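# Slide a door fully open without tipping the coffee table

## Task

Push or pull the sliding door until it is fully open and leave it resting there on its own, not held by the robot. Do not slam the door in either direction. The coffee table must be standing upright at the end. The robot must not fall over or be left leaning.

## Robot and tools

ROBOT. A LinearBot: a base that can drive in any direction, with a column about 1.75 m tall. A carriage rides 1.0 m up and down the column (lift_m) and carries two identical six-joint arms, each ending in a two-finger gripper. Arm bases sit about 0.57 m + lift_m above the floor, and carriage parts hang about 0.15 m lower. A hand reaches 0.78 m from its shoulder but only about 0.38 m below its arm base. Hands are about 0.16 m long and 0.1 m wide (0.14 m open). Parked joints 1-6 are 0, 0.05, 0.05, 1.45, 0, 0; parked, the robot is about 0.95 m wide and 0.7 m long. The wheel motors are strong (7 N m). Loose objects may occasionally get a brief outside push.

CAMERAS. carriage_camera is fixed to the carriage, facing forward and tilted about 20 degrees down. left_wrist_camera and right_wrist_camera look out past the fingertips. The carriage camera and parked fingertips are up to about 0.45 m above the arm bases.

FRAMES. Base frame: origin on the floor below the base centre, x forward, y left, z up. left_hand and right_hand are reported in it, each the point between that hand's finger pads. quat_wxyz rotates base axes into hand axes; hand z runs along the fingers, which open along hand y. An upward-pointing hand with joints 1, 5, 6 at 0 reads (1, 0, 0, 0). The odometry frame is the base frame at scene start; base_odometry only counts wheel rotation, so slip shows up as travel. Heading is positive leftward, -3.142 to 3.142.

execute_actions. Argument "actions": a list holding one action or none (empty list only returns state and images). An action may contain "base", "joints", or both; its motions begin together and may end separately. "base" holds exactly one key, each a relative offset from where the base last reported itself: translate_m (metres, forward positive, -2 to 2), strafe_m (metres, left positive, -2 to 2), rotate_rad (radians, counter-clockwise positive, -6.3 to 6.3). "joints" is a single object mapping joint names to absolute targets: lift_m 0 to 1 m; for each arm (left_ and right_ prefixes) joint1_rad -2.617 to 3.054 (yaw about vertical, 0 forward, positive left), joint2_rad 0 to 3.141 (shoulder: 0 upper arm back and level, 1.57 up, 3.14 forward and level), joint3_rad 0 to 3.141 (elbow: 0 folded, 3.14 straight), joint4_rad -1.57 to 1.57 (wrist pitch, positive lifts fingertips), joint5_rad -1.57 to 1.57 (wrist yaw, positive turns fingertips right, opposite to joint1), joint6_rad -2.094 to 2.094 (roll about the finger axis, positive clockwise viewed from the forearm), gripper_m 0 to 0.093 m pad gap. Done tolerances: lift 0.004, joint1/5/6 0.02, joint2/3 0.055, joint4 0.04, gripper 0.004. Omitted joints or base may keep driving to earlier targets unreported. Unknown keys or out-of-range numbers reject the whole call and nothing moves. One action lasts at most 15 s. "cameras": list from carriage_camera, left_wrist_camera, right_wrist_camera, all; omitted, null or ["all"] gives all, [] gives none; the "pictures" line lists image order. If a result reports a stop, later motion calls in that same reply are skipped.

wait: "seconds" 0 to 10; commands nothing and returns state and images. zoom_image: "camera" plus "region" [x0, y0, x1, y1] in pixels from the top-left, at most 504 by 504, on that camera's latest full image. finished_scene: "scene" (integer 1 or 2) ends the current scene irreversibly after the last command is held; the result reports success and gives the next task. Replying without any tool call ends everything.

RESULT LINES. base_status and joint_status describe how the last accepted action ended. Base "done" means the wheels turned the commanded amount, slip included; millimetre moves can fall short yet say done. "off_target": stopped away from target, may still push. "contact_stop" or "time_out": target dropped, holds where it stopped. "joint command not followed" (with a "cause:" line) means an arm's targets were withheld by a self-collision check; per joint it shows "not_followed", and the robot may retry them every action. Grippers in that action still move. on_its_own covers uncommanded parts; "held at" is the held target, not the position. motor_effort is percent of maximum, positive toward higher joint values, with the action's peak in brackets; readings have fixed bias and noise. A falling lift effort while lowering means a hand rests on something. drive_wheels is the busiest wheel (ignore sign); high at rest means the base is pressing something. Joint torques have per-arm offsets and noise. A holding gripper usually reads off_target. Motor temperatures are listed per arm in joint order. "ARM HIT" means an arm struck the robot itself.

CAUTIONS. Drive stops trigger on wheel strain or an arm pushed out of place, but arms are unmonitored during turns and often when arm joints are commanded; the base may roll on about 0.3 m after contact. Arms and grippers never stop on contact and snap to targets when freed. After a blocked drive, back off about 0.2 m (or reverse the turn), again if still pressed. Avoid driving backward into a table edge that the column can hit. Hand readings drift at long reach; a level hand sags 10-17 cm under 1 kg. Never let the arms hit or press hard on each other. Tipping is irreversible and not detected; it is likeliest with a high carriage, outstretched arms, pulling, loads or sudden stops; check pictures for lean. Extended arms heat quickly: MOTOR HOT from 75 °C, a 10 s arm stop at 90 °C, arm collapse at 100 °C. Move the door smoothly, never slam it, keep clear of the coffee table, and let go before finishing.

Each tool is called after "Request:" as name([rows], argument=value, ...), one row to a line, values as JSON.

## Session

Request:
execute_actions(actions=[])

Scene clock: 0.00 s.
Joint torques (N m, as the arm reports them, + toward a larger angle): no reading
Motor temperatures (°C, as the motors report them): left_arm=[27 30 30 35 27 30] | right_arm=[29 27 30 27 27 29]
base_odometry: x=+0.000 y=+0.000 heading=+0.000 (m, m, rad; odometry frame)
base_status: not commanded
joint_positions: lift_m=+0.298 left_joint1_rad=+0.018 left_joint2_rad=+0.047 left_joint3_rad=+0.042 left_joint4_rad=+1.488 left_joint5_rad=+0.035 left_joint6_rad=-0.004 left_gripper_m=+0.094 right_joint1_rad=-0.018 right_joint2_rad=+0.056 right_joint3_rad=+0.060 right_joint4_rad=+1.453 right_joint5_rad=+0.041 right_joint6_rad=-0.005 right_gripper_m=+0.094
joint_status: not commanded
motor_effort: lift_m=+22 drive_wheels=+2 (%)
left_hand: x=+0.3005 y=+0.3229 z=+1.3262 quat_wxyz=(+0.999, +0.017, +0.044, +0.006) (m; base frame)
right_hand: x=+0.3059 y=-0.3362 z=+1.3303 quat_wxyz=(+0.998, +0.021, +0.056, -0.013) (m; base frame)
pictures: carriage_camera, left_wrist_camera, right_wrist_camera
Images, in order (width x height): carriage_camera 504x504, left_wrist_camera 504x504, right_wrist_camera 504x504.

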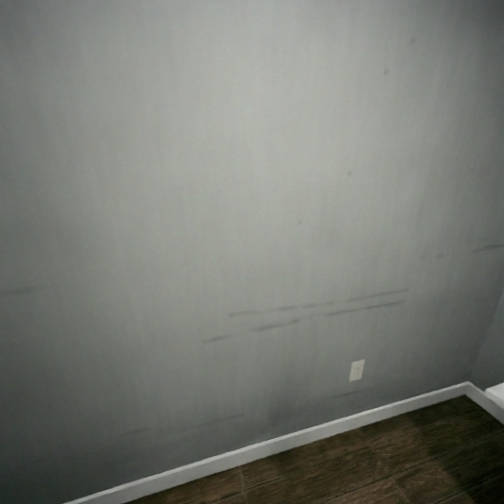

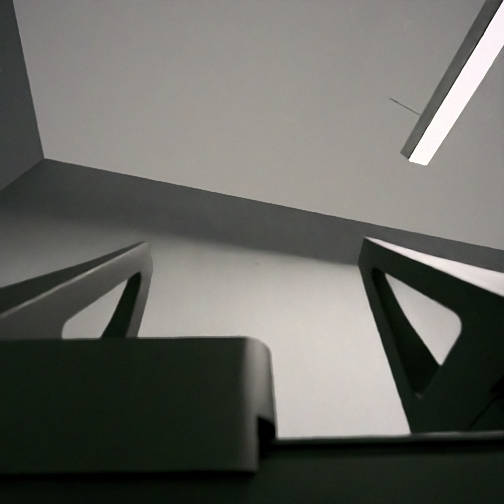

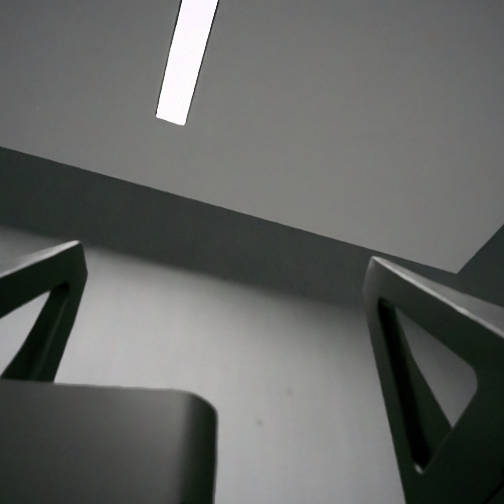

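Request:
execute_actions([
  {"base":{"rotate_rad":-1.3},"joints":{"lift_m":0.08}},
], cameras=["carriage_camera"])

Request:
execute_actions([
  {"base":{"rotate_rad":-1.5}},
], cameras=["carriage_camera"])

Request:
execute_actions([
  {"base":{"rotate_rad":-1.5}},
], cameras=["carriage_camera"])

Scene clock: 4.80 s.
Joint torques (N m, as the arm reports them, + toward a larger angle): left_arm=[-0.09  3.7   5.55 -0.22  0.07 -0.04] | right_arm=[-0.26  3.66  5.8  -0.13 -0.13  0.  ]
Motor temperatures (°C, as the motors report them): left_arm=[27 31 30 35 27 30] | right_arm=[29 27 30 27 27 29]
base_odometry: x=+0.000 y=+0.000 heading=-1.300 (m, m, rad; odometry frame)
base_status: done
joint_positions: lift_m=+0.080 left_joint1_rad=+0.018 left_joint2_rad=+0.047 left_joint3_rad=+0.042 left_joint4_rad=+1.488 left_joint5_rad=+0.035 left_joint6_rad=-0.004 left_gripper_m=+0.094 right_joint1_rad=-0.018 right_joint2_rad=+0.056 right_joint3_rad=+0.060 right_joint4_rad=+1.452 right_joint5_rad=+0.041 right_joint6_rad=-0.005 right_gripper_m=+0.094
joint_status: all done
motor_effort: lift_m=+20(20) drive_wheels=+8(17) (%)
left_hand: x=+0.3005 y=+0.3229 z=+1.1085 quat_wxyz=(+0.999, +0.017, +0.044, +0.006) (m; base frame)
right_hand: x=+0.3063 y=-0.3362 z=+1.1126 quat_wxyz=(+0.998, +0.021, +0.057, -0.013) (m; base frame)
pictures: carriage_camera
Images, in order (width x height): carriage_camera 504x504.

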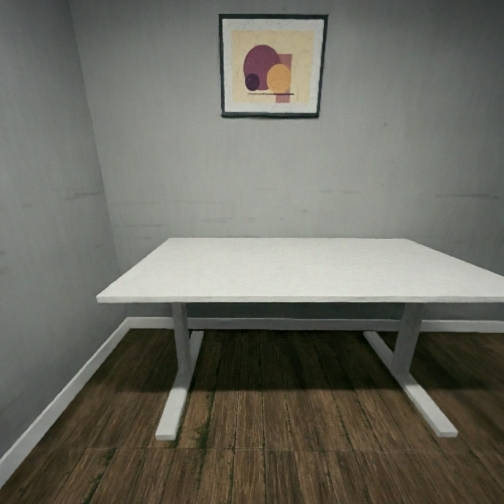

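Scene clock: 7.83 s.
Joint torques (N m, as the arm reports them, + toward a larger angle): left_arm=[ 0.14  3.82  5.62 -0.24  0.04  0.02] | right_arm=[-0.19  3.8   5.72 -0.14 -0.1  -0.02]
Motor temperatures (°C, as the motors report them): left_arm=[27 31 31 35 27 30] | right_arm=[29 28 31 27 27 29]
base_odometry: x=+0.000 y=+0.000 heading=-2.799 (m, m, rad; odometry frame)
base_status: done
joint_positions: lift_m=+0.080 left_joint1_rad=+0.018 left_joint2_rad=+0.047 left_joint3_rad=+0.042 left_joint4_rad=+1.488 left_joint5_rad=+0.035 left_joint6_rad=-0.004 left_gripper_m=+0.094 right_joint1_rad=-0.018 right_joint2_rad=+0.056 right_joint3_rad=+0.060 right_joint4_rad=+1.452 right_joint5_rad=+0.041 right_joint6_rad=-0.005 right_gripper_m=+0.094
joint_status: not commanded
motor_effort: lift_m=+20(20) drive_wheels=+8(16) (%)
left_hand: x=+0.3005 y=+0.3229 z=+1.1085 quat_wxyz=(+0.999, +0.017, +0.044, +0.006) (m; base frame)
right_hand: x=+0.3063 y=-0.3362 z=+1.1126 quat_wxyz=(+0.998, +0.021, +0.057, -0.013) (m; base frame)
pictures: carriage_camera
Images, in order (width x height): carriage_camera 504x504.

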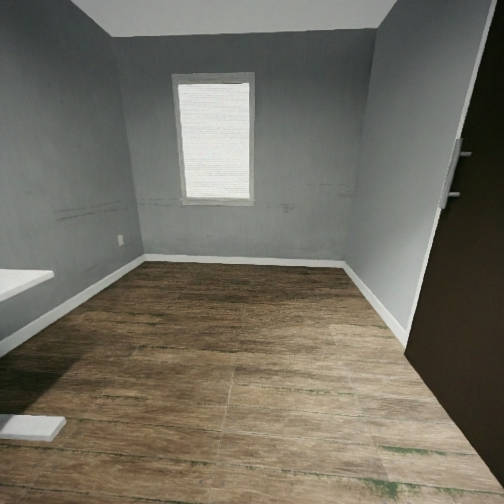

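Scene clock: 10.87 s.
Joint torques (N m, as the arm reports them, + toward a larger angle): left_arm=[-0.07  3.78  5.24 -0.24  0.05  0.  ] | right_arm=[-0.16  3.81  5.78 -0.11 -0.13 -0.02]
Motor temperatures (°C, as the motors report them): left_arm=[27 31 31 34 27 30] | right_arm=[29 28 31 27 27 29]
base_odometry: x=+0.000 y=+0.000 heading=+1.985 (m, m, rad; odometry frame)
base_status: done
joint_positions: lift_m=+0.080 left_joint1_rad=+0.018 left_joint2_rad=+0.047 left_joint3_rad=+0.042 left_joint4_rad=+1.488 left_joint5_rad=+0.035 left_joint6_rad=-0.004 left_gripper_m=+0.094 right_joint1_rad=-0.018 right_joint2_rad=+0.056 right_joint3_rad=+0.060 right_joint4_rad=+1.452 right_joint5_rad=+0.041 right_joint6_rad=-0.005 right_gripper_m=+0.094
joint_status: not commanded
motor_effort: lift_m=+20(20) drive_wheels=+8(16) (%)
left_hand: x=+0.3005 y=+0.3229 z=+1.1085 quat_wxyz=(+0.999, +0.017, +0.044, +0.006) (m; base frame)
right_hand: x=+0.3063 y=-0.3362 z=+1.1126 quat_wxyz=(+0.998, +0.021, +0.057, -0.013) (m; base frame)
pictures: carriage_camera
Images, in order (width x height): carriage_camera 504x504.

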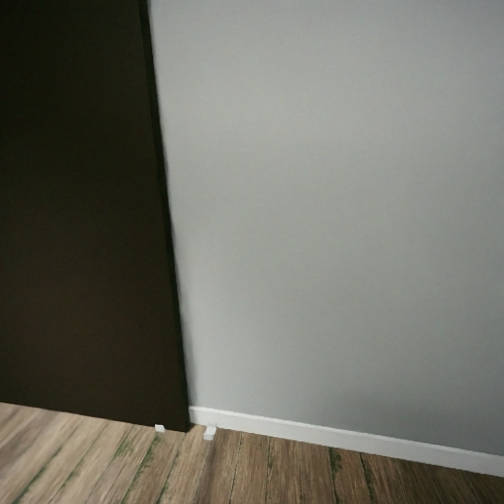

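Request:
execute_actions([
  {"base":{"rotate_rad":-0.135}},
], cameras=[])

Request:
execute_actions([
  {"base":{"translate_m":-0.35},"joints":{"left_joint1_rad":-0.012,"left_joint5_rad":0.012,"left_joint2_rad":1.0,"left_joint3_rad":1.0,"left_joint4_rad":0.0}},
], cameras=[])

Request:
execute_actions([
  {"base":{"strafe_m":0.45}},
], cameras=["carriage_camera","left_wrist_camera"])

Scene clock: 14.93 s.
Joint torques (N m, as the arm reports them, + toward a larger angle): left_arm=[-0.13  3.86  5.62 -0.21  0.08 -0.04] | right_arm=[-0.2   3.69  5.78 -0.12 -0.1   0.01]
Motor temperatures (°C, as the motors report them): left_arm=[27 31 31 34 27 30] | right_arm=[29 28 31 27 27 29]
base_odometry: x=+0.000 y=+0.000 heading=+1.850 (m, m, rad; odometry frame)
base_status: done
joint_positions: lift_m=+0.080 left_joint1_rad=+0.018 left_joint2_rad=+0.047 left_joint3_rad=+0.042 left_joint4_rad=+1.488 left_joint5_rad=+0.035 left_joint6_rad=-0.004 left_gripper_m=+0.094 right_joint1_rad=-0.018 right_joint2_rad=+0.056 right_joint3_rad=+0.060 right_joint4_rad=+1.452 right_joint5_rad=+0.041 right_joint6_rad=-0.005 right_gripper_m=+0.094
joint_status: not commanded
motor_effort: lift_m=+20(20) drive_wheels=+9(16) (%)
left_hand: x=+0.3005 y=+0.3229 z=+1.1085 quat_wxyz=(+0.999, +0.017, +0.044, +0.006) (m; base frame)
right_hand: x=+0.3063 y=-0.3362 z=+1.1126 quat_wxyz=(+0.998, +0.021, +0.057, -0.013) (m; base frame)
pictures: none
No camera images: the call's "cameras" was empty. Leave "cameras" out to get every camera's image.

Scene clock: 17.60 s.
Joint torques (N m, as the arm reports them, + toward a larger angle): left_arm=[-0.94 -1.69  8.99  2.44  0.02 -0.02] | right_arm=[-0.22  3.65  5.87 -0.08 -0.1   0.  ]
Motor temperatures (°C, as the motors report them): left_arm=[27 31 31 35 27 30] | right_arm=[29 28 31 27 27 29]
base_odometry: x=+0.096 y=-0.337 heading=+1.849 (m, m, rad; odometry frame)
base_status: done
joint_positions: lift_m=+0.080 left_joint1_rad=-0.004 left_joint2_rad=+0.994 left_joint3_rad=+0.981 left_joint4_rad=+0.014 left_joint5_rad=+0.015 left_joint6_rad=-0.004 left_gripper_m=+0.094 right_joint1_rad=-0.018 right_joint2_rad=+0.056 right_joint3_rad=+0.060 right_joint4_rad=+1.450 right_joint5_rad=+0.041 right_joint6_rad=-0.005 right_gripper_m=+0.094
joint_status: all done
motor_effort: lift_m=+20(20) drive_wheels=-8(20) (%)
left_hand: x=+0.6449 y=+0.3247 z=+1.0709 quat_wxyz=(+0.707, +0.005, +0.707, -0.008) (m; base frame)
right_hand: x=+0.3065 y=-0.3362 z=+1.1125 quat_wxyz=(+0.998, +0.021, +0.058, -0.013) (m; base frame)
pictures: none
No camera images: the call's "cameras" was empty. Leave "cameras" out to get every camera's image.

Scene clock: 20.67 s.
Joint torques (N m, as the arm reports them, + toward a larger angle): left_arm=[-0.58 -1.86  9.07  2.46  0.09  0.02] | right_arm=[-0.16  3.74  5.79 -0.11 -0.09 -0.01]
Motor temperatures (°C, as the motors report them): left_arm=[27 31 32 36 27 30] | right_arm=[29 28 32 27 27 29]
base_odometry: x=-0.337 y=-0.461 heading=+1.849 (m, m, rad; odometry frame)
base_status: done
joint_positions: lift_m=+0.080 left_joint1_rad=-0.005 left_joint2_rad=+0.994 left_joint3_rad=+0.981 left_joint4_rad=+0.013 left_joint5_rad=+0.014 left_joint6_rad=-0.004 left_gripper_m=+0.094 right_joint1_rad=-0.018 right_joint2_rad=+0.056 right_joint3_rad=+0.060 right_joint4_rad=+1.452 right_joint5_rad=+0.041 right_joint6_rad=-0.005 right_gripper_m=+0.094
joint_status: not commanded
motor_effort: lift_m=+20(20) drive_wheels=-3(9) (%)
left_hand: x=+0.6449 y=+0.3244 z=+1.0707 quat_wxyz=(+0.707, +0.005, +0.707, -0.008) (m; base frame)
right_hand: x=+0.3062 y=-0.3362 z=+1.1126 quat_wxyz=(+0.998, +0.021, +0.057, -0.013) (m; base frame)
pictures: carriage_camera, left_wrist_camera
Images, in order (width x height): carriage_camera 504x504, left_wrist_camera 504x504.

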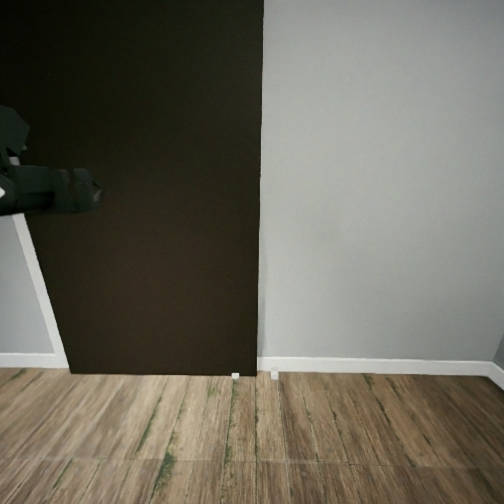

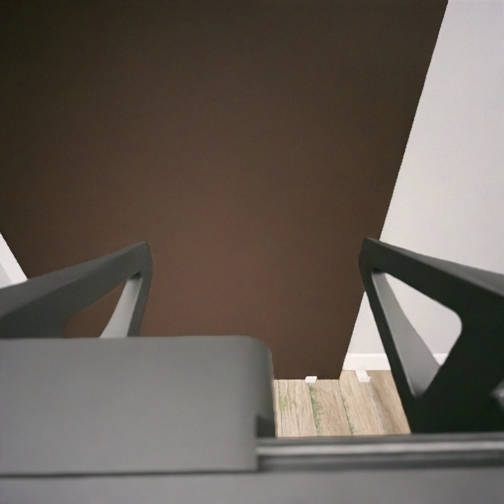

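Request:
execute_actions([
  {"base":{"strafe_m":0.57}},
], cameras=["carriage_camera","left_wrist_camera"])

Scene clock: 25.57 s.
Joint torques (N m, as the arm reports them, + toward a larger angle): left_arm=[-0.77 -1.82  8.78  2.46  0.03  0.04] | right_arm=[-0.2   3.83  5.86 -0.14 -0.08 -0.02]
Motor temperatures (°C, as the motors report them): left_arm=[27 31 33 37 27 30] | right_arm=[29 28 32 27 27 29]
base_odometry: x=-0.884 y=-0.618 heading=+1.850 (m, m, rad; odometry frame)
base_status: done
joint_positions: lift_m=+0.080 left_joint1_rad=-0.005 left_joint2_rad=+0.994 left_joint3_rad=+0.981 left_joint4_rad=+0.012 left_joint5_rad=+0.014 left_joint6_rad=-0.004 left_gripper_m=+0.094 right_joint1_rad=-0.018 right_joint2_rad=+0.056 right_joint3_rad=+0.060 right_joint4_rad=+1.453 right_joint5_rad=+0.041 right_joint6_rad=-0.005 right_gripper_m=+0.094
joint_status: not commanded
motor_effort: lift_m=+20(20) drive_wheels=-3(10) (%)
left_hand: x=+0.6449 y=+0.3245 z=+1.0705 quat_wxyz=(+0.707, +0.005, +0.707, -0.008) (m; base frame)
right_hand: x=+0.3059 y=-0.3362 z=+1.1126 quat_wxyz=(+0.998, +0.021, +0.056, -0.013) (m; base frame)
pictures: carriage_camera, left_wrist_camera
Images, in order (width x height): carriage_camera 504x504, left_wrist_camera 504x504.

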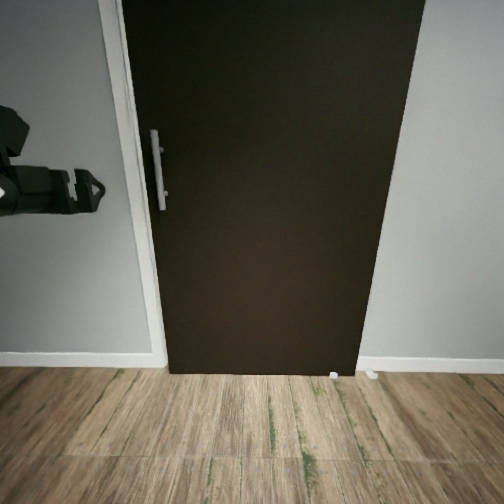

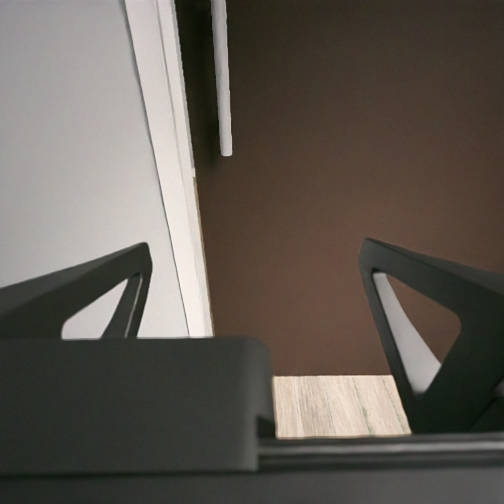

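Request:
execute_actions([
  {"base":{"strafe_m":0.05}},
], cameras=[])

Request:
execute_actions([
  {"base":{"translate_m":0.46}},
], cameras=["carriage_camera","left_wrist_camera"])

Scene clock: 29.20 s.
Joint torques (N m, as the arm reports them, + toward a larger angle): left_arm=[-0.58 -1.9   9.06  2.48  0.05  0.03] | right_arm=[-0.33  3.72  5.78 -0.15 -0.14 -0.02]
Motor temperatures (°C, as the motors report them): left_arm=[27 31 33 37 27 30] | right_arm=[29 28 32 27 27 29]
base_odometry: x=-0.932 y=-0.632 heading=+1.850 (m, m, rad; odometry frame)
base_status: done
joint_positions: lift_m=+0.080 left_joint1_rad=-0.005 left_joint2_rad=+0.994 left_joint3_rad=+0.981 left_joint4_rad=+0.011 left_joint5_rad=+0.013 left_joint6_rad=-0.004 left_gripper_m=+0.094 right_joint1_rad=-0.018 right_joint2_rad=+0.056 right_joint3_rad=+0.060 right_joint4_rad=+1.453 right_joint5_rad=+0.041 right_joint6_rad=-0.005 right_gripper_m=+0.094
joint_status: not commanded
motor_effort: lift_m=+20(20) drive_wheels=-2(9) (%)
left_hand: x=+0.6449 y=+0.3246 z=+1.0702 quat_wxyz=(+0.706, +0.005, +0.708, -0.008) (m; base frame)
right_hand: x=+0.3058 y=-0.3362 z=+1.1126 quat_wxyz=(+0.998, +0.021, +0.056, -0.013) (m; base frame)
pictures: none
No camera images: the call's "cameras" was empty. Leave "cameras" out to get every camera's image.

Scene clock: 32.20 s.
Joint torques (N m, as the arm reports them, + toward a larger angle): left_arm=[-0.85 -1.84  8.59  2.54  0.09  0.01] | right_arm=[-0.25  3.76  5.75 -0.14 -0.08  0.01]
Motor temperatures (°C, as the motors report them): left_arm=[27 31 34 38 27 30] | right_arm=[29 29 32 27 27 29]
base_odometry: x=-1.060 y=-0.190 heading=+1.851 (m, m, rad; odometry frame)
base_status: done
joint_positions: lift_m=+0.080 left_joint1_rad=-0.005 left_joint2_rad=+0.994 left_joint3_rad=+0.983 left_joint4_rad=+0.010 left_joint5_rad=+0.013 left_joint6_rad=-0.004 left_gripper_m=+0.094 right_joint1_rad=-0.018 right_joint2_rad=+0.056 right_joint3_rad=+0.060 right_joint4_rad=+1.453 right_joint5_rad=+0.041 right_joint6_rad=-0.005 right_gripper_m=+0.094
joint_status: not commanded
motor_effort: lift_m=+20(20) drive_wheels=-7(15) (%)
left_hand: x=+0.6447 y=+0.3246 z=+1.0710 quat_wxyz=(+0.707, +0.005, +0.707, -0.008) (m; base frame)
right_hand: x=+0.3058 y=-0.3362 z=+1.1126 quat_wxyz=(+0.998, +0.021, +0.056, -0.013) (m; base frame)
pictures: carriage_camera, left_wrist_camera
Images, in order (width x height): carriage_camera 504x504, left_wrist_camera 504x504.

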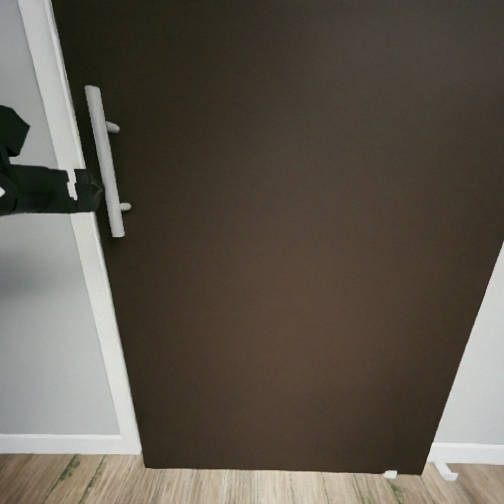

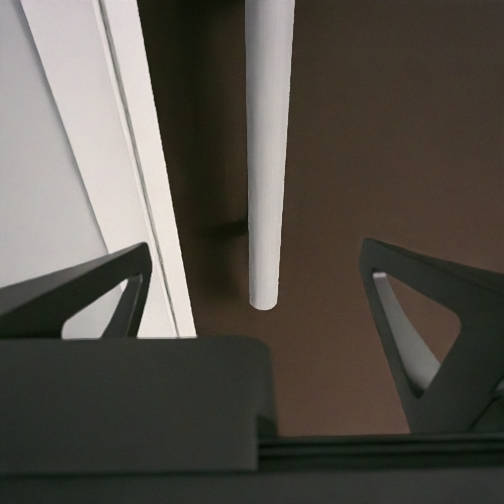

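Request:
execute_actions([
  {"base":{"translate_m":0.12}},
], cameras=["left_wrist_camera"])

Scene clock: 35.93 s.
Joint torques (N m, as the arm reports them, + toward a larger angle): left_arm=[-0.82 -1.95  8.83  2.51  0.08 -0.03] | right_arm=[-0.21  3.84  5.8  -0.11 -0.09  0.  ]
Motor temperatures (°C, as the motors report them): left_arm=[27 31 34 38 27 30] | right_arm=[29 29 32 27 27 29]
base_odometry: x=-1.093 y=-0.075 heading=+1.852 (m, m, rad; odometry frame)
base_status: done
joint_positions: lift_m=+0.080 left_joint1_rad=-0.005 left_joint2_rad=+0.994 left_joint3_rad=+0.983 left_joint4_rad=+0.009 left_joint5_rad=+0.013 left_joint6_rad=-0.004 left_gripper_m=+0.094 right_joint1_rad=-0.018 right_joint2_rad=+0.056 right_joint3_rad=+0.060 right_joint4_rad=+1.453 right_joint5_rad=+0.041 right_joint6_rad=-0.005 right_gripper_m=+0.094
joint_status: not commanded
motor_effort: lift_m=+20(20) drive_wheels=-6(14) (%)
left_hand: x=+0.6447 y=+0.3246 z=+1.0708 quat_wxyz=(+0.706, +0.005, +0.708, -0.008) (m; base frame)
right_hand: x=+0.3060 y=-0.3362 z=+1.1126 quat_wxyz=(+0.998, +0.021, +0.057, -0.013) (m; base frame)
pictures: left_wrist_camera
Images, in order (width x height): left_wrist_camera 504x504.

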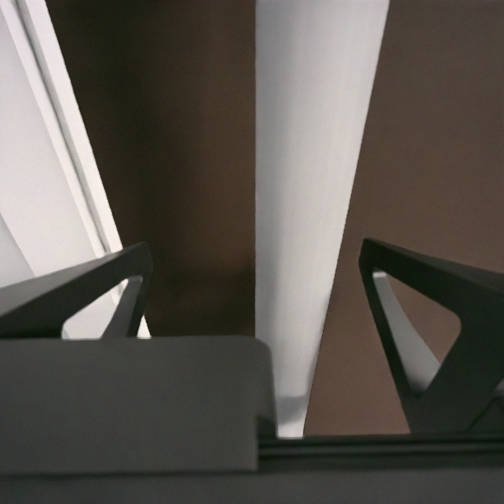

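Request:
execute_actions([
  {"base":{"translate_m":0.012},"joints":{"left_gripper_m":0.05}},
], cameras=[])

Request:
execute_actions([
  {"base":{"strafe_m":-0.3},"joints":{"left_joint1_rad":-0.012}},
], cameras=["carriage_camera","left_wrist_camera"])

Scene clock: 38.70 s.
Joint torques (N m, as the arm reports them, + toward a larger angle): left_arm=[-0.86 -1.92  8.9   2.53  0.07  0.01] | right_arm=[-0.22  3.72  5.73 -0.12 -0.13  0.  ]
Motor temperatures (°C, as the motors report them): left_arm=[27 31 35 38 27 30] | right_arm=[29 29 32 27 27 29]
base_odometry: x=-1.097 y=-0.063 heading=+1.852 (m, m, rad; odometry frame)
base_status: done
joint_positions: lift_m=+0.080 left_joint1_rad=-0.005 left_joint2_rad=+0.994 left_joint3_rad=+0.983 left_joint4_rad=+0.009 left_joint5_rad=+0.013 left_joint6_rad=-0.004 left_gripper_m=+0.050 right_joint1_rad=-0.018 right_joint2_rad=+0.056 right_joint3_rad=+0.060 right_joint4_rad=+1.453 right_joint5_rad=+0.041 right_joint6_rad=-0.005 right_gripper_m=+0.094
joint_status: all done
motor_effort: lift_m=+20(20) drive_wheels=-5(14) (%)
left_hand: x=+0.6447 y=+0.3246 z=+1.0707 quat_wxyz=(+0.706, +0.005, +0.708, -0.007) (m; base frame)
right_hand: x=+0.3058 y=-0.3362 z=+1.1126 quat_wxyz=(+0.998, +0.021, +0.056, -0.013) (m; base frame)
pictures: none
No camera images: the call's "cameras" was empty. Leave "cameras" out to get every camera's image.

Scene clock: 40.47 s.
Joint torques (N m, as the arm reports them, + toward a larger angle): left_arm=[-0.95 -2.71  8.77  2.44  0.13  0.02] | right_arm=[-0.16  3.73  5.79 -0.11 -0.12  0.02]
Motor temperatures (°C, as the motors report them): left_arm=[27 31 35 39 28 30] | right_arm=[29 29 33 27 27 29]
base_odometry: x=-1.018 y=-0.040 heading=+1.853 (m, m, rad; odometry frame)
base_status: strafe_m contact_stop (by the wheels' count: -0.082 of -0.300)
joint_positions: lift_m=+0.080 left_joint1_rad=-0.001 left_joint2_rad=+1.005 left_joint3_rad=+0.985 left_joint4_rad=+0.017 left_joint5_rad=+0.005 left_joint6_rad=-0.002 left_gripper_m=+0.050 right_joint1_rad=-0.018 right_joint2_rad=+0.056 right_joint3_rad=+0.060 right_joint4_rad=+1.452 right_joint5_rad=+0.042 right_joint6_rad=-0.005 right_gripper_m=+0.094
joint_status: all done
motor_effort: lift_m=+20(20) drive_wheels=+2(14) (%)
left_hand: x=+0.6478 y=+0.3273 z=+1.0697 quat_wxyz=(+0.706, +0.001, +0.708, -0.003) (m; base frame)
right_hand: x=+0.3062 y=-0.3364 z=+1.1126 quat_wxyz=(+0.998, +0.021, +0.057, -0.013) (m; base frame)
pictures: carriage_camera, left_wrist_camera
Images, in order (width x height): carriage_camera 504x504, left_wrist_camera 504x504.

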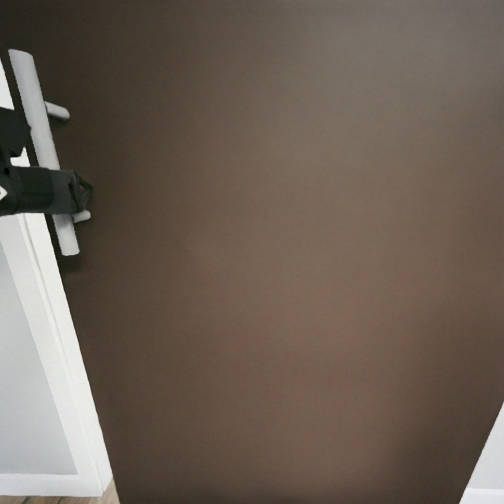

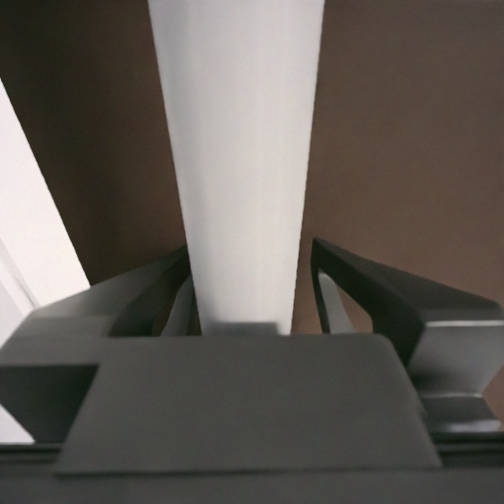

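Working; continue.

Request:
execute_actions([
  {"base":{"strafe_m":-0.3},"joints":{"left_joint1_rad":-0.012}},
], cameras=[])

Scene clock: 43.67 s.
Joint torques (N m, as the arm reports them, + toward a larger angle): left_arm=[-1.22 -2.73  8.71  2.53  0.23  0.03] | right_arm=[-0.2   3.75  5.75 -0.13 -0.12 -0.01]
Motor temperatures (°C, as the motors report them): left_arm=[27 31 35 39 28 30] | right_arm=[29 29 33 27 27 29]
base_odometry: x=-0.972 y=-0.025 heading=+1.854 (m, m, rad; odometry frame)
base_status: strafe_m contact_stop (by the wheels' count: -0.048 of -0.300)
joint_positions: lift_m=+0.080 left_joint1_rad=+0.001 left_joint2_rad=+1.005 left_joint3_rad=+0.985 left_joint4_rad=+0.010 left_joint5_rad=-0.002 left_joint6_rad=-0.003 left_gripper_m=+0.050 right_joint1_rad=-0.018 right_joint2_rad=+0.056 right_joint3_rad=+0.060 right_joint4_rad=+1.453 right_joint5_rad=+0.043 right_joint6_rad=-0.005 right_gripper_m=+0.094
joint_status: all done
motor_effort: lift_m=+20(20) drive_wheels=+2(11) (%)
left_hand: x=+0.6477 y=+0.3294 z=+1.0681 quat_wxyz=(+0.704, -0.002, +0.711, +0.000) (m; base frame)
right_hand: x=+0.3059 y=-0.3365 z=+1.1126 quat_wxyz=(+0.998, +0.022, +0.056, -0.013) (m; base frame)
pictures: none
No camera images: the call's "cameras" was empty. Leave "cameras" out to get every camera's image.

Request:
execute_actions([
  {"base":{"strafe_m":-0.3},"joints":{"left_joint1_rad":-0.012}},
], cameras=["left_wrist_camera"])

Scene clock: 46.50 s.
Joint torques (N m, as the arm reports them, + toward a larger angle): left_arm=[-1.14 -2.58  8.67  2.55  0.24 -0.01] | right_arm=[-0.26  3.72  5.76 -0.14 -0.12  0.  ]
Motor temperatures (°C, as the motors report them): left_arm=[27 31 35 39 28 30] | right_arm=[29 29 33 27 27 29]
base_odometry: x=-0.942 y=-0.016 heading=+1.854 (m, m, rad; odometry frame)
base_status: strafe_m contact_stop (by the wheels' count: -0.032 of -0.300)
joint_positions: lift_m=+0.080 left_joint1_rad=+0.002 left_joint2_rad=+1.005 left_joint3_rad=+0.985 left_joint4_rad=+0.007 left_joint5_rad=-0.007 left_joint6_rad=-0.003 left_gripper_m=+0.050 right_joint1_rad=-0.018 right_joint2_rad=+0.056 right_joint3_rad=+0.060 right_joint4_rad=+1.454 right_joint5_rad=+0.044 right_joint6_rad=-0.005 right_gripper_m=+0.094
joint_status: all done
motor_effort: lift_m=+20(20) drive_wheels=+1(12) (%)
left_hand: x=+0.6477 y=+0.3306 z=+1.0673 quat_wxyz=(+0.703, -0.004, +0.712, +0.002) (m; base frame)
right_hand: x=+0.3057 y=-0.3366 z=+1.1126 quat_wxyz=(+0.998, +0.022, +0.056, -0.013) (m; base frame)
pictures: left_wrist_camera
Images, in order (width x height): left_wrist_camera 504x504.

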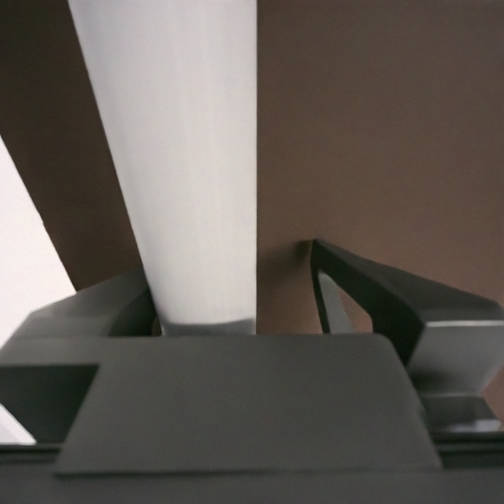

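Request:
execute_actions([
  {"joints":{"left_joint1_rad":-0.2,"left_joint5_rad":-0.15}},
], cameras=["carriage_camera","left_wrist_camera"])

Scene clock: 50.27 s.
Joint torques (N m, as the arm reports them, + toward a larger angle): left_arm=[-1.25 -2.67  8.74  2.53  0.13  0.04] | right_arm=[-0.27  3.75  5.9  -0.14 -0.15  0.  ]
Motor temperatures (°C, as the motors report them): left_arm=[27 31 36 39 28 30] | right_arm=[29 29 33 27 27 29]
base_odometry: x=-0.942 y=-0.016 heading=+1.854 (m, m, rad; odometry frame)
base_status: not commanded
joint_positions: lift_m=+0.080 left_joint1_rad=-0.189 left_joint2_rad=+1.005 left_joint3_rad=+0.985 left_joint4_rad=+0.004 left_joint5_rad=-0.157 left_joint6_rad=-0.004 left_gripper_m=+0.050 right_joint1_rad=-0.018 right_joint2_rad=+0.056 right_joint3_rad=+0.060 right_joint4_rad=+1.454 right_joint5_rad=+0.044 right_joint6_rad=-0.005 right_gripper_m=+0.094
joint_status: all done
motor_effort: lift_m=+20(20) drive_wheels=+2(3) (%)
left_hand: x=+0.6441 y=+0.2857 z=+1.0665 quat_wxyz=(+0.701, +0.011, +0.713, -0.012) (m; base frame)
right_hand: x=+0.3057 y=-0.3366 z=+1.1126 quat_wxyz=(+0.998, +0.022, +0.056, -0.013) (m; base frame)
pictures: carriage_camera, left_wrist_camera
Images, in order (width x height): carriage_camera 504x504, left_wrist_camera 504x504.

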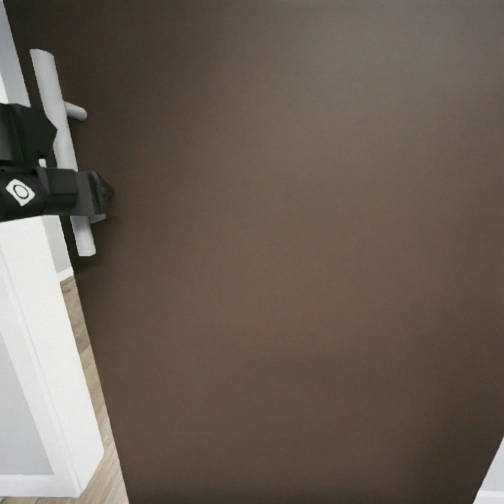

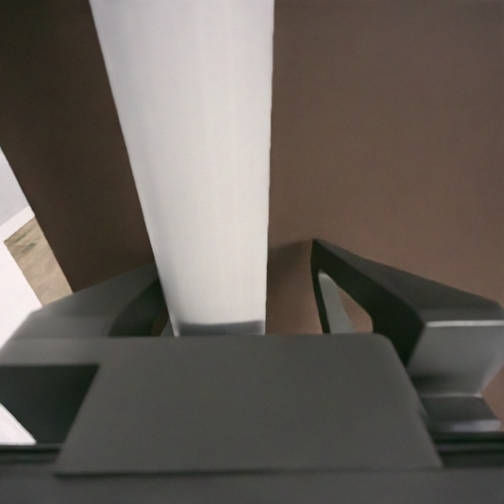

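Request:
execute_actions([
  {"base":{"strafe_m":-0.3},"joints":{"left_joint1_rad":-0.35,"left_joint5_rad":-0.3}},
], cameras=["carriage_camera","left_wrist_camera"])

Scene clock: 55.67 s.
Joint torques (N m, as the arm reports them, + toward a larger angle): left_arm=[ 0.95 -3.05  8.71  2.54  0.02  0.02] | right_arm=[-0.28  3.66  5.81 -0.16 -0.1   0.02]
Motor temperatures (°C, as the motors report them): left_arm=[27 31 36 40 28 30] | right_arm=[29 29 33 27 27 29]
base_odometry: x=-0.654 y=+0.068 heading=+1.854 (m, m, rad; odometry frame)
base_status: done
joint_positions: lift_m=+0.080 left_joint1_rad=-0.361 left_joint2_rad=+1.011 left_joint3_rad=+0.985 left_joint4_rad=+0.006 left_joint5_rad=-0.293 left_joint6_rad=-0.005 left_gripper_m=+0.050 right_joint1_rad=-0.018 right_joint2_rad=+0.056 right_joint3_rad=+0.060 right_joint4_rad=+1.454 right_joint5_rad=+0.043 right_joint6_rad=-0.005 right_gripper_m=+0.094
joint_status: all done
motor_effort: lift_m=+20(20) drive_wheels=-3(14) (%)
left_hand: x=+0.6360 y=+0.2461 z=+1.0651 quat_wxyz=(+0.700, +0.025, +0.713, -0.024) (m; base frame)
right_hand: x=+0.3057 y=-0.3366 z=+1.1126 quat_wxyz=(+0.998, +0.022, +0.056, -0.013) (m; base frame)
pictures: carriage_camera, left_wrist_camera
Images, in order (width x height): carriage_camera 504x504, left_wrist_camera 504x504.

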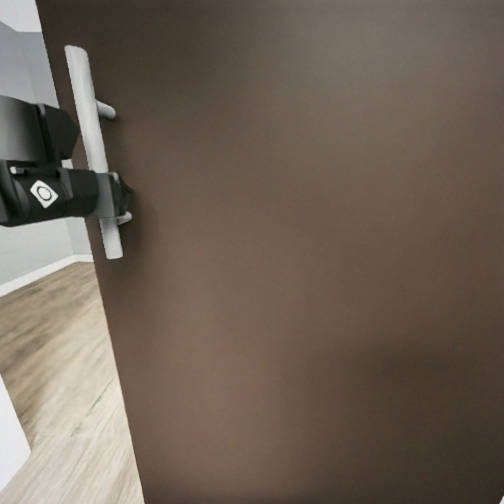

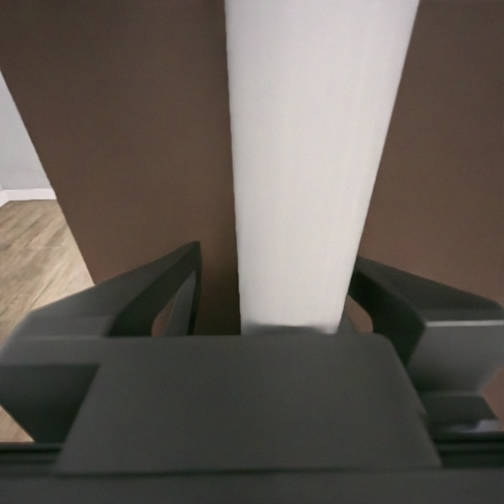

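Request:
execute_actions([
  {"base":{"strafe_m":-0.2},"joints":{"left_joint1_rad":-0.38,"left_joint5_rad":-0.33}},
])

Scene clock: 61.57 s.
Joint torques (N m, as the arm reports them, + toward a larger angle): left_arm=[ 2.41 -2.77  8.7   2.48 -0.38  0.06] | right_arm=[-0.12  3.73  5.84 -0.12 -0.1   0.02]
Motor temperatures (°C, as the motors report them): left_arm=[28 31 37 40 28 30] | right_arm=[29 29 33 27 27 29]
base_odometry: x=-0.462 y=+0.125 heading=+1.855 (m, m, rad; odometry frame)
base_status: done
joint_positions: lift_m=+0.080 left_joint1_rad=-0.406 left_joint2_rad=+1.005 left_joint3_rad=+0.985 left_joint4_rad=+0.009 left_joint5_rad=-0.286 left_joint6_rad=-0.006 left_gripper_m=+0.050 right_joint1_rad=-0.018 right_joint2_rad=+0.056 right_joint3_rad=+0.060 right_joint4_rad=+1.454 right_joint5_rad=+0.042 right_joint6_rad=-0.005 right_gripper_m=+0.094
joint_status: left_joint1_rad off_target (ended at -0.406, target -0.380); left_joint5_rad off_target (ended at -0.286, target -0.330)
motor_effort: lift_m=+20(20) drive_wheels=-3(16) (%)
left_hand: x=+0.6303 y=+0.2295 z=+1.0679 quat_wxyz=(+0.702, +0.042, +0.710, -0.043) (m; base frame)
right_hand: x=+0.3057 y=-0.3364 z=+1.1126 quat_wxyz=(+0.998, +0.021, +0.056, -0.013) (m; base frame)
pictures: carriage_camera, left_wrist_camera, right_wrist_camera
Images, in order (width x height): carriage_camera 504x504, left_wrist_camera 504x504, right_wrist_camera 504x504.

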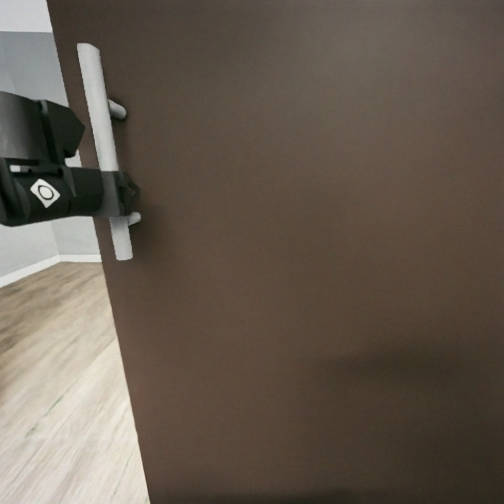

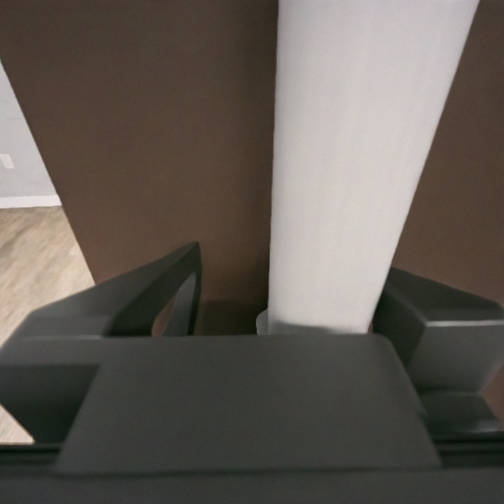

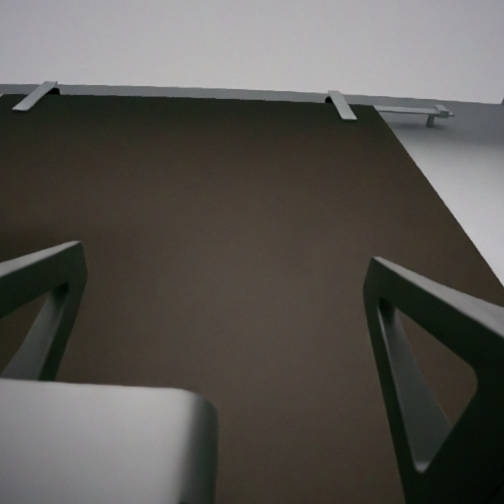

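Request:
execute_actions([
  {"base":{"strafe_m":-0.13},"joints":{"left_joint1_rad":-0.39}},
], cameras=["left_wrist_camera","right_wrist_camera"])

Scene clock: 67.40 s.
Joint torques (N m, as the arm reports them, + toward a larger angle): left_arm=[ 1.3  -0.87  8.53  2.64 -0.4   0.01] | right_arm=[-0.19  3.74  5.83 -0.14 -0.12 -0.01]
Motor temperatures (°C, as the motors report them): left_arm=[28 31 37 41 28 30] | right_arm=[29 29 33 27 27 29]
base_odometry: x=-0.337 y=+0.161 heading=+1.855 (m, m, rad; odometry frame)
base_status: done
joint_positions: lift_m=+0.080 left_joint1_rad=-0.403 left_joint2_rad=+0.983 left_joint3_rad=+0.985 left_joint4_rad=-0.008 left_joint5_rad=-0.291 left_joint6_rad=-0.006 left_gripper_m=+0.050 right_joint1_rad=-0.018 right_joint2_rad=+0.056 right_joint3_rad=+0.060 right_joint4_rad=+1.454 right_joint5_rad=+0.042 right_joint6_rad=-0.005 right_gripper_m=+0.094
joint_status: all done
motor_effort: lift_m=+20(20) drive_wheels=-2(16) (%)
left_hand: x=+0.6249 y=+0.2338 z=+1.0715 quat_wxyz=(+0.704, +0.038, +0.708, -0.041) (m; base frame)
right_hand: x=+0.3057 y=-0.3364 z=+1.1126 quat_wxyz=(+0.998, +0.021, +0.056, -0.013) (m; base frame)
pictures: left_wrist_camera, right_wrist_camera
Images, in order (width x height): left_wrist_camera 504x504, right_wrist_camera 504x504.

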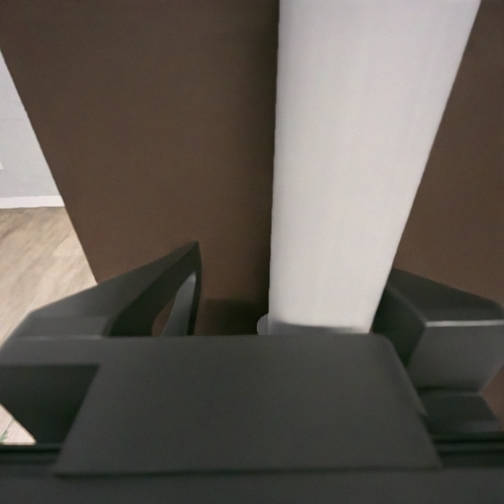

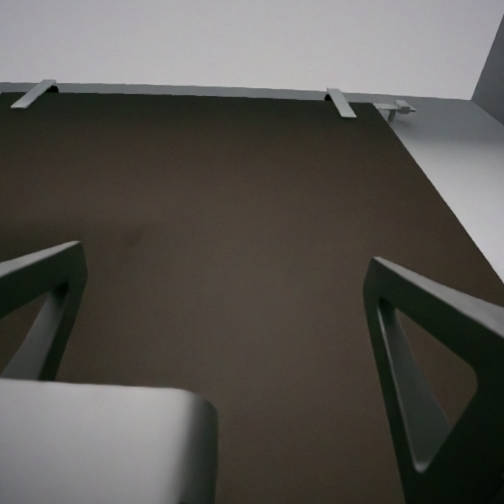

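Request:
execute_actions([
  {"base":{"translate_m":-0.012}},
], cameras=[])

Request:
execute_actions([
  {"base":{"strafe_m":-0.09},"joints":{"left_joint1_rad":-0.39}},
], cameras=["left_wrist_camera","right_wrist_camera"])

Scene clock: 70.10 s.
Joint torques (N m, as the arm reports them, + toward a larger angle): left_arm=[ 1.11 -1.67  8.62  2.67 -0.27  0.06] | right_arm=[-0.21  3.69  5.71 -0.16 -0.09  0.  ]
Motor temperatures (°C, as the motors report them): left_arm=[28 31 37 41 28 30] | right_arm=[29 29 33 27 27 29]
base_odometry: x=-0.333 y=+0.150 heading=+1.855 (m, m, rad; odometry frame)
base_status: done
joint_positions: lift_m=+0.080 left_joint1_rad=-0.403 left_joint2_rad=+0.989 left_joint3_rad=+0.985 left_joint4_rad=-0.001 left_joint5_rad=-0.297 left_joint6_rad=-0.006 left_gripper_m=+0.050 right_joint1_rad=-0.018 right_joint2_rad=+0.056 right_joint3_rad=+0.060 right_joint4_rad=+1.453 right_joint5_rad=+0.042 right_joint6_rad=-0.005 right_gripper_m=+0.094
joint_status: not commanded
motor_effort: lift_m=+20(20) drive_wheels=+1(5) (%)
left_hand: x=+0.6266 y=+0.2341 z=+1.0709 quat_wxyz=(+0.704, +0.036, +0.708, -0.039) (m; base frame)
right_hand: x=+0.3059 y=-0.3364 z=+1.1126 quat_wxyz=(+0.998, +0.021, +0.056, -0.013) (m; base frame)
pictures: none
No camera images: the call's "cameras" was empty. Leave "cameras" out to get every camera's image.

Scene clock: 71.87 s.
Joint torques (N m, as the arm reports them, + toward a larger angle): left_arm=[-1.43 -1.16  8.67  2.55  0.39  0.02] | right_arm=[-0.17  3.68  5.79 -0.13 -0.12 -0.01]
Motor temperatures (°C, as the motors report them): left_arm=[28 31 37 41 28 30] | right_arm=[29 29 34 27 27 29]
base_odometry: x=-0.264 y=+0.170 heading=+1.854 (m, m, rad; odometry frame)
base_status: strafe_m contact_stop (by the wheels' count: -0.072 of -0.090)
joint_positions: lift_m=+0.080 left_joint1_rad=-0.374 left_joint2_rad=+0.989 left_joint3_rad=+0.985 left_joint4_rad=-0.001 left_joint5_rad=-0.357 left_joint6_rad=-0.004 left_gripper_m=+0.050 right_joint1_rad=-0.018 right_joint2_rad=+0.056 right_joint3_rad=+0.060 right_joint4_rad=+1.452 right_joint5_rad=+0.043 right_joint6_rad=-0.005 right_gripper_m=+0.094
joint_status: all done
motor_effort: lift_m=+20(20) drive_wheels=+1(9) (%)
left_hand: x=+0.6297 y=+0.2547 z=+1.0710 quat_wxyz=(+0.705, +0.005, +0.709, -0.007) (m; base frame)
right_hand: x=+0.3061 y=-0.3364 z=+1.1126 quat_wxyz=(+0.998, +0.022, +0.057, -0.013) (m; base frame)
pictures: left_wrist_camera, right_wrist_camera
Images, in order (width x height): left_wrist_camera 504x504, right_wrist_camera 504x504.

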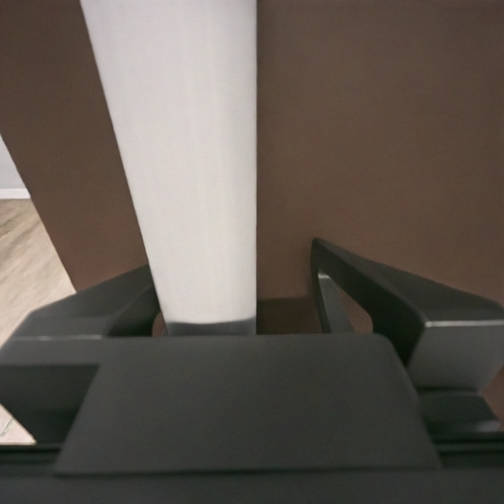

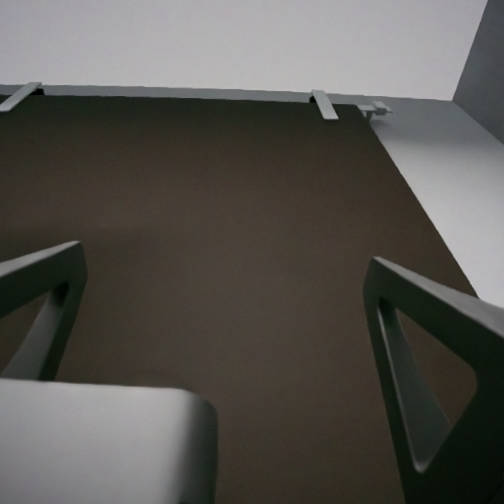

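Request:
execute_actions([
  {"base":{"strafe_m":-0.08},"joints":{"left_joint1_rad":-0.46,"left_joint5_rad":-0.4}},
], cameras=["left_wrist_camera","right_wrist_camera"])

Scene clock: 75.63 s.
Joint torques (N m, as the arm reports them, + toward a larger angle): left_arm=[ 1.24 -2.55  8.78  2.41 -0.54  0.02] | right_arm=[-0.2   3.76  5.83 -0.11 -0.12 -0.02]
Motor temperatures (°C, as the motors report them): left_arm=[28 31 38 41 28 30] | right_arm=[29 29 34 27 27 29]
base_odometry: x=-0.187 y=+0.192 heading=+1.854 (m, m, rad; odometry frame)
base_status: done
joint_positions: lift_m=+0.080 left_joint1_rad=-0.473 left_joint2_rad=+1.002 left_joint3_rad=+0.985 left_joint4_rad=+0.014 left_joint5_rad=-0.339 left_joint6_rad=-0.005 left_gripper_m=+0.050 right_joint1_rad=-0.018 right_joint2_rad=+0.056 right_joint3_rad=+0.060 right_joint4_rad=+1.452 right_joint5_rad=+0.043 right_joint6_rad=-0.005 right_gripper_m=+0.094
joint_status: left_joint5_rad off_target (ended at -0.339, target -0.400); the others done
motor_effort: lift_m=+20(20) drive_wheels=-4(12) (%)
left_hand: x=+0.6235 y=+0.2156 z=+1.0703 quat_wxyz=(+0.705, +0.046, +0.706, -0.049) (m; base frame)
right_hand: x=+0.3061 y=-0.3364 z=+1.1126 quat_wxyz=(+0.998, +0.022, +0.057, -0.013) (m; base frame)
pictures: left_wrist_camera, right_wrist_camera
Images, in order (width x height): left_wrist_camera 504x504, right_wrist_camera 504x504.

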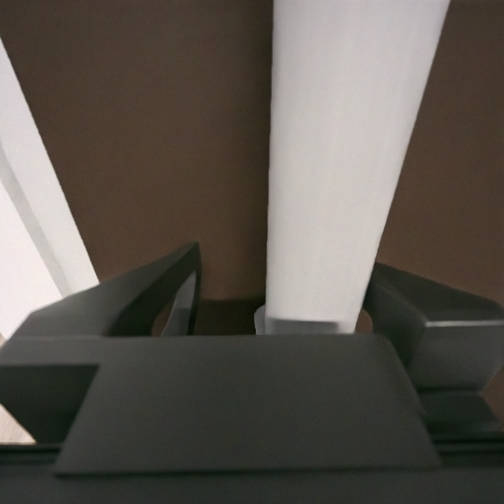

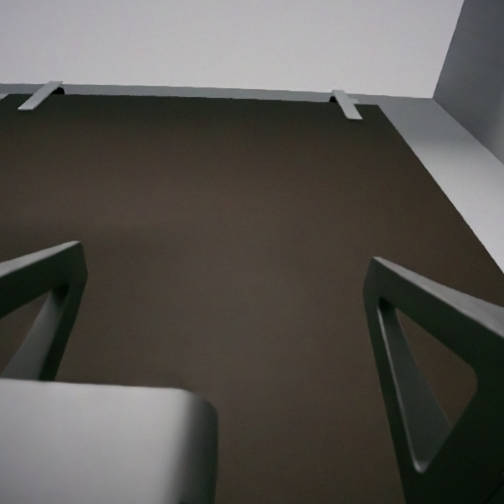

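Request:
execute_actions([
  {"joints":{"left_joint1_rad":-0.6,"left_joint5_rad":-0.45}},
], cameras=["left_wrist_camera","right_wrist_camera"])

Scene clock: 82.87 s.
Joint torques (N m, as the arm reports them, + toward a larger angle): left_arm=[-0.59 -2.21  8.63  2.43  0.01  0.01] | right_arm=[-0.22  3.69  5.83 -0.12 -0.11 -0.01]
Motor temperatures (°C, as the motors report them): left_arm=[27 31 38 41 28 30] | right_arm=[29 29 34 27 27 29]
base_odometry: x=-0.187 y=+0.192 heading=+1.854 (m, m, rad; odometry frame)
base_status: not commanded
joint_positions: lift_m=+0.080 left_joint1_rad=-0.594 left_joint2_rad=+1.002 left_joint3_rad=+0.985 left_joint4_rad=+0.014 left_joint5_rad=-0.443 left_joint6_rad=-0.005 left_gripper_m=+0.050 right_joint1_rad=-0.018 right_joint2_rad=+0.056 right_joint3_rad=+0.060 right_joint4_rad=+1.452 right_joint5_rad=+0.043 right_joint6_rad=-0.005 right_gripper_m=+0.094
joint_status: all done
motor_effort: lift_m=+20(20) drive_wheels=-3(4) (%)
left_hand: x=+0.6109 y=+0.1921 z=+1.0702 quat_wxyz=(+0.704, +0.052, +0.706, -0.055) (m; base frame)
right_hand: x=+0.3061 y=-0.3364 z=+1.1126 quat_wxyz=(+0.998, +0.022, +0.057, -0.013) (m; base frame)
pictures: left_wrist_camera, right_wrist_camera
Images, in order (width x height): left_wrist_camera 504x504, right_wrist_camera 504x504.

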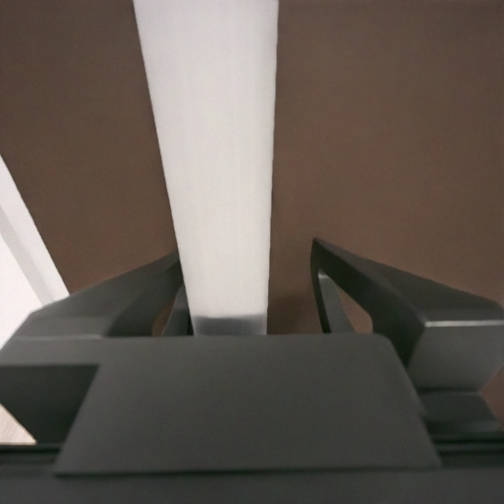

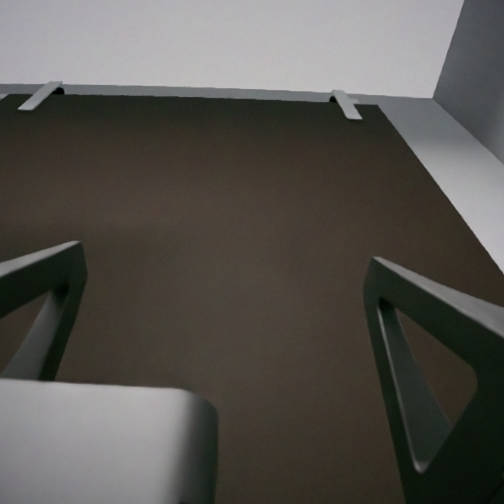

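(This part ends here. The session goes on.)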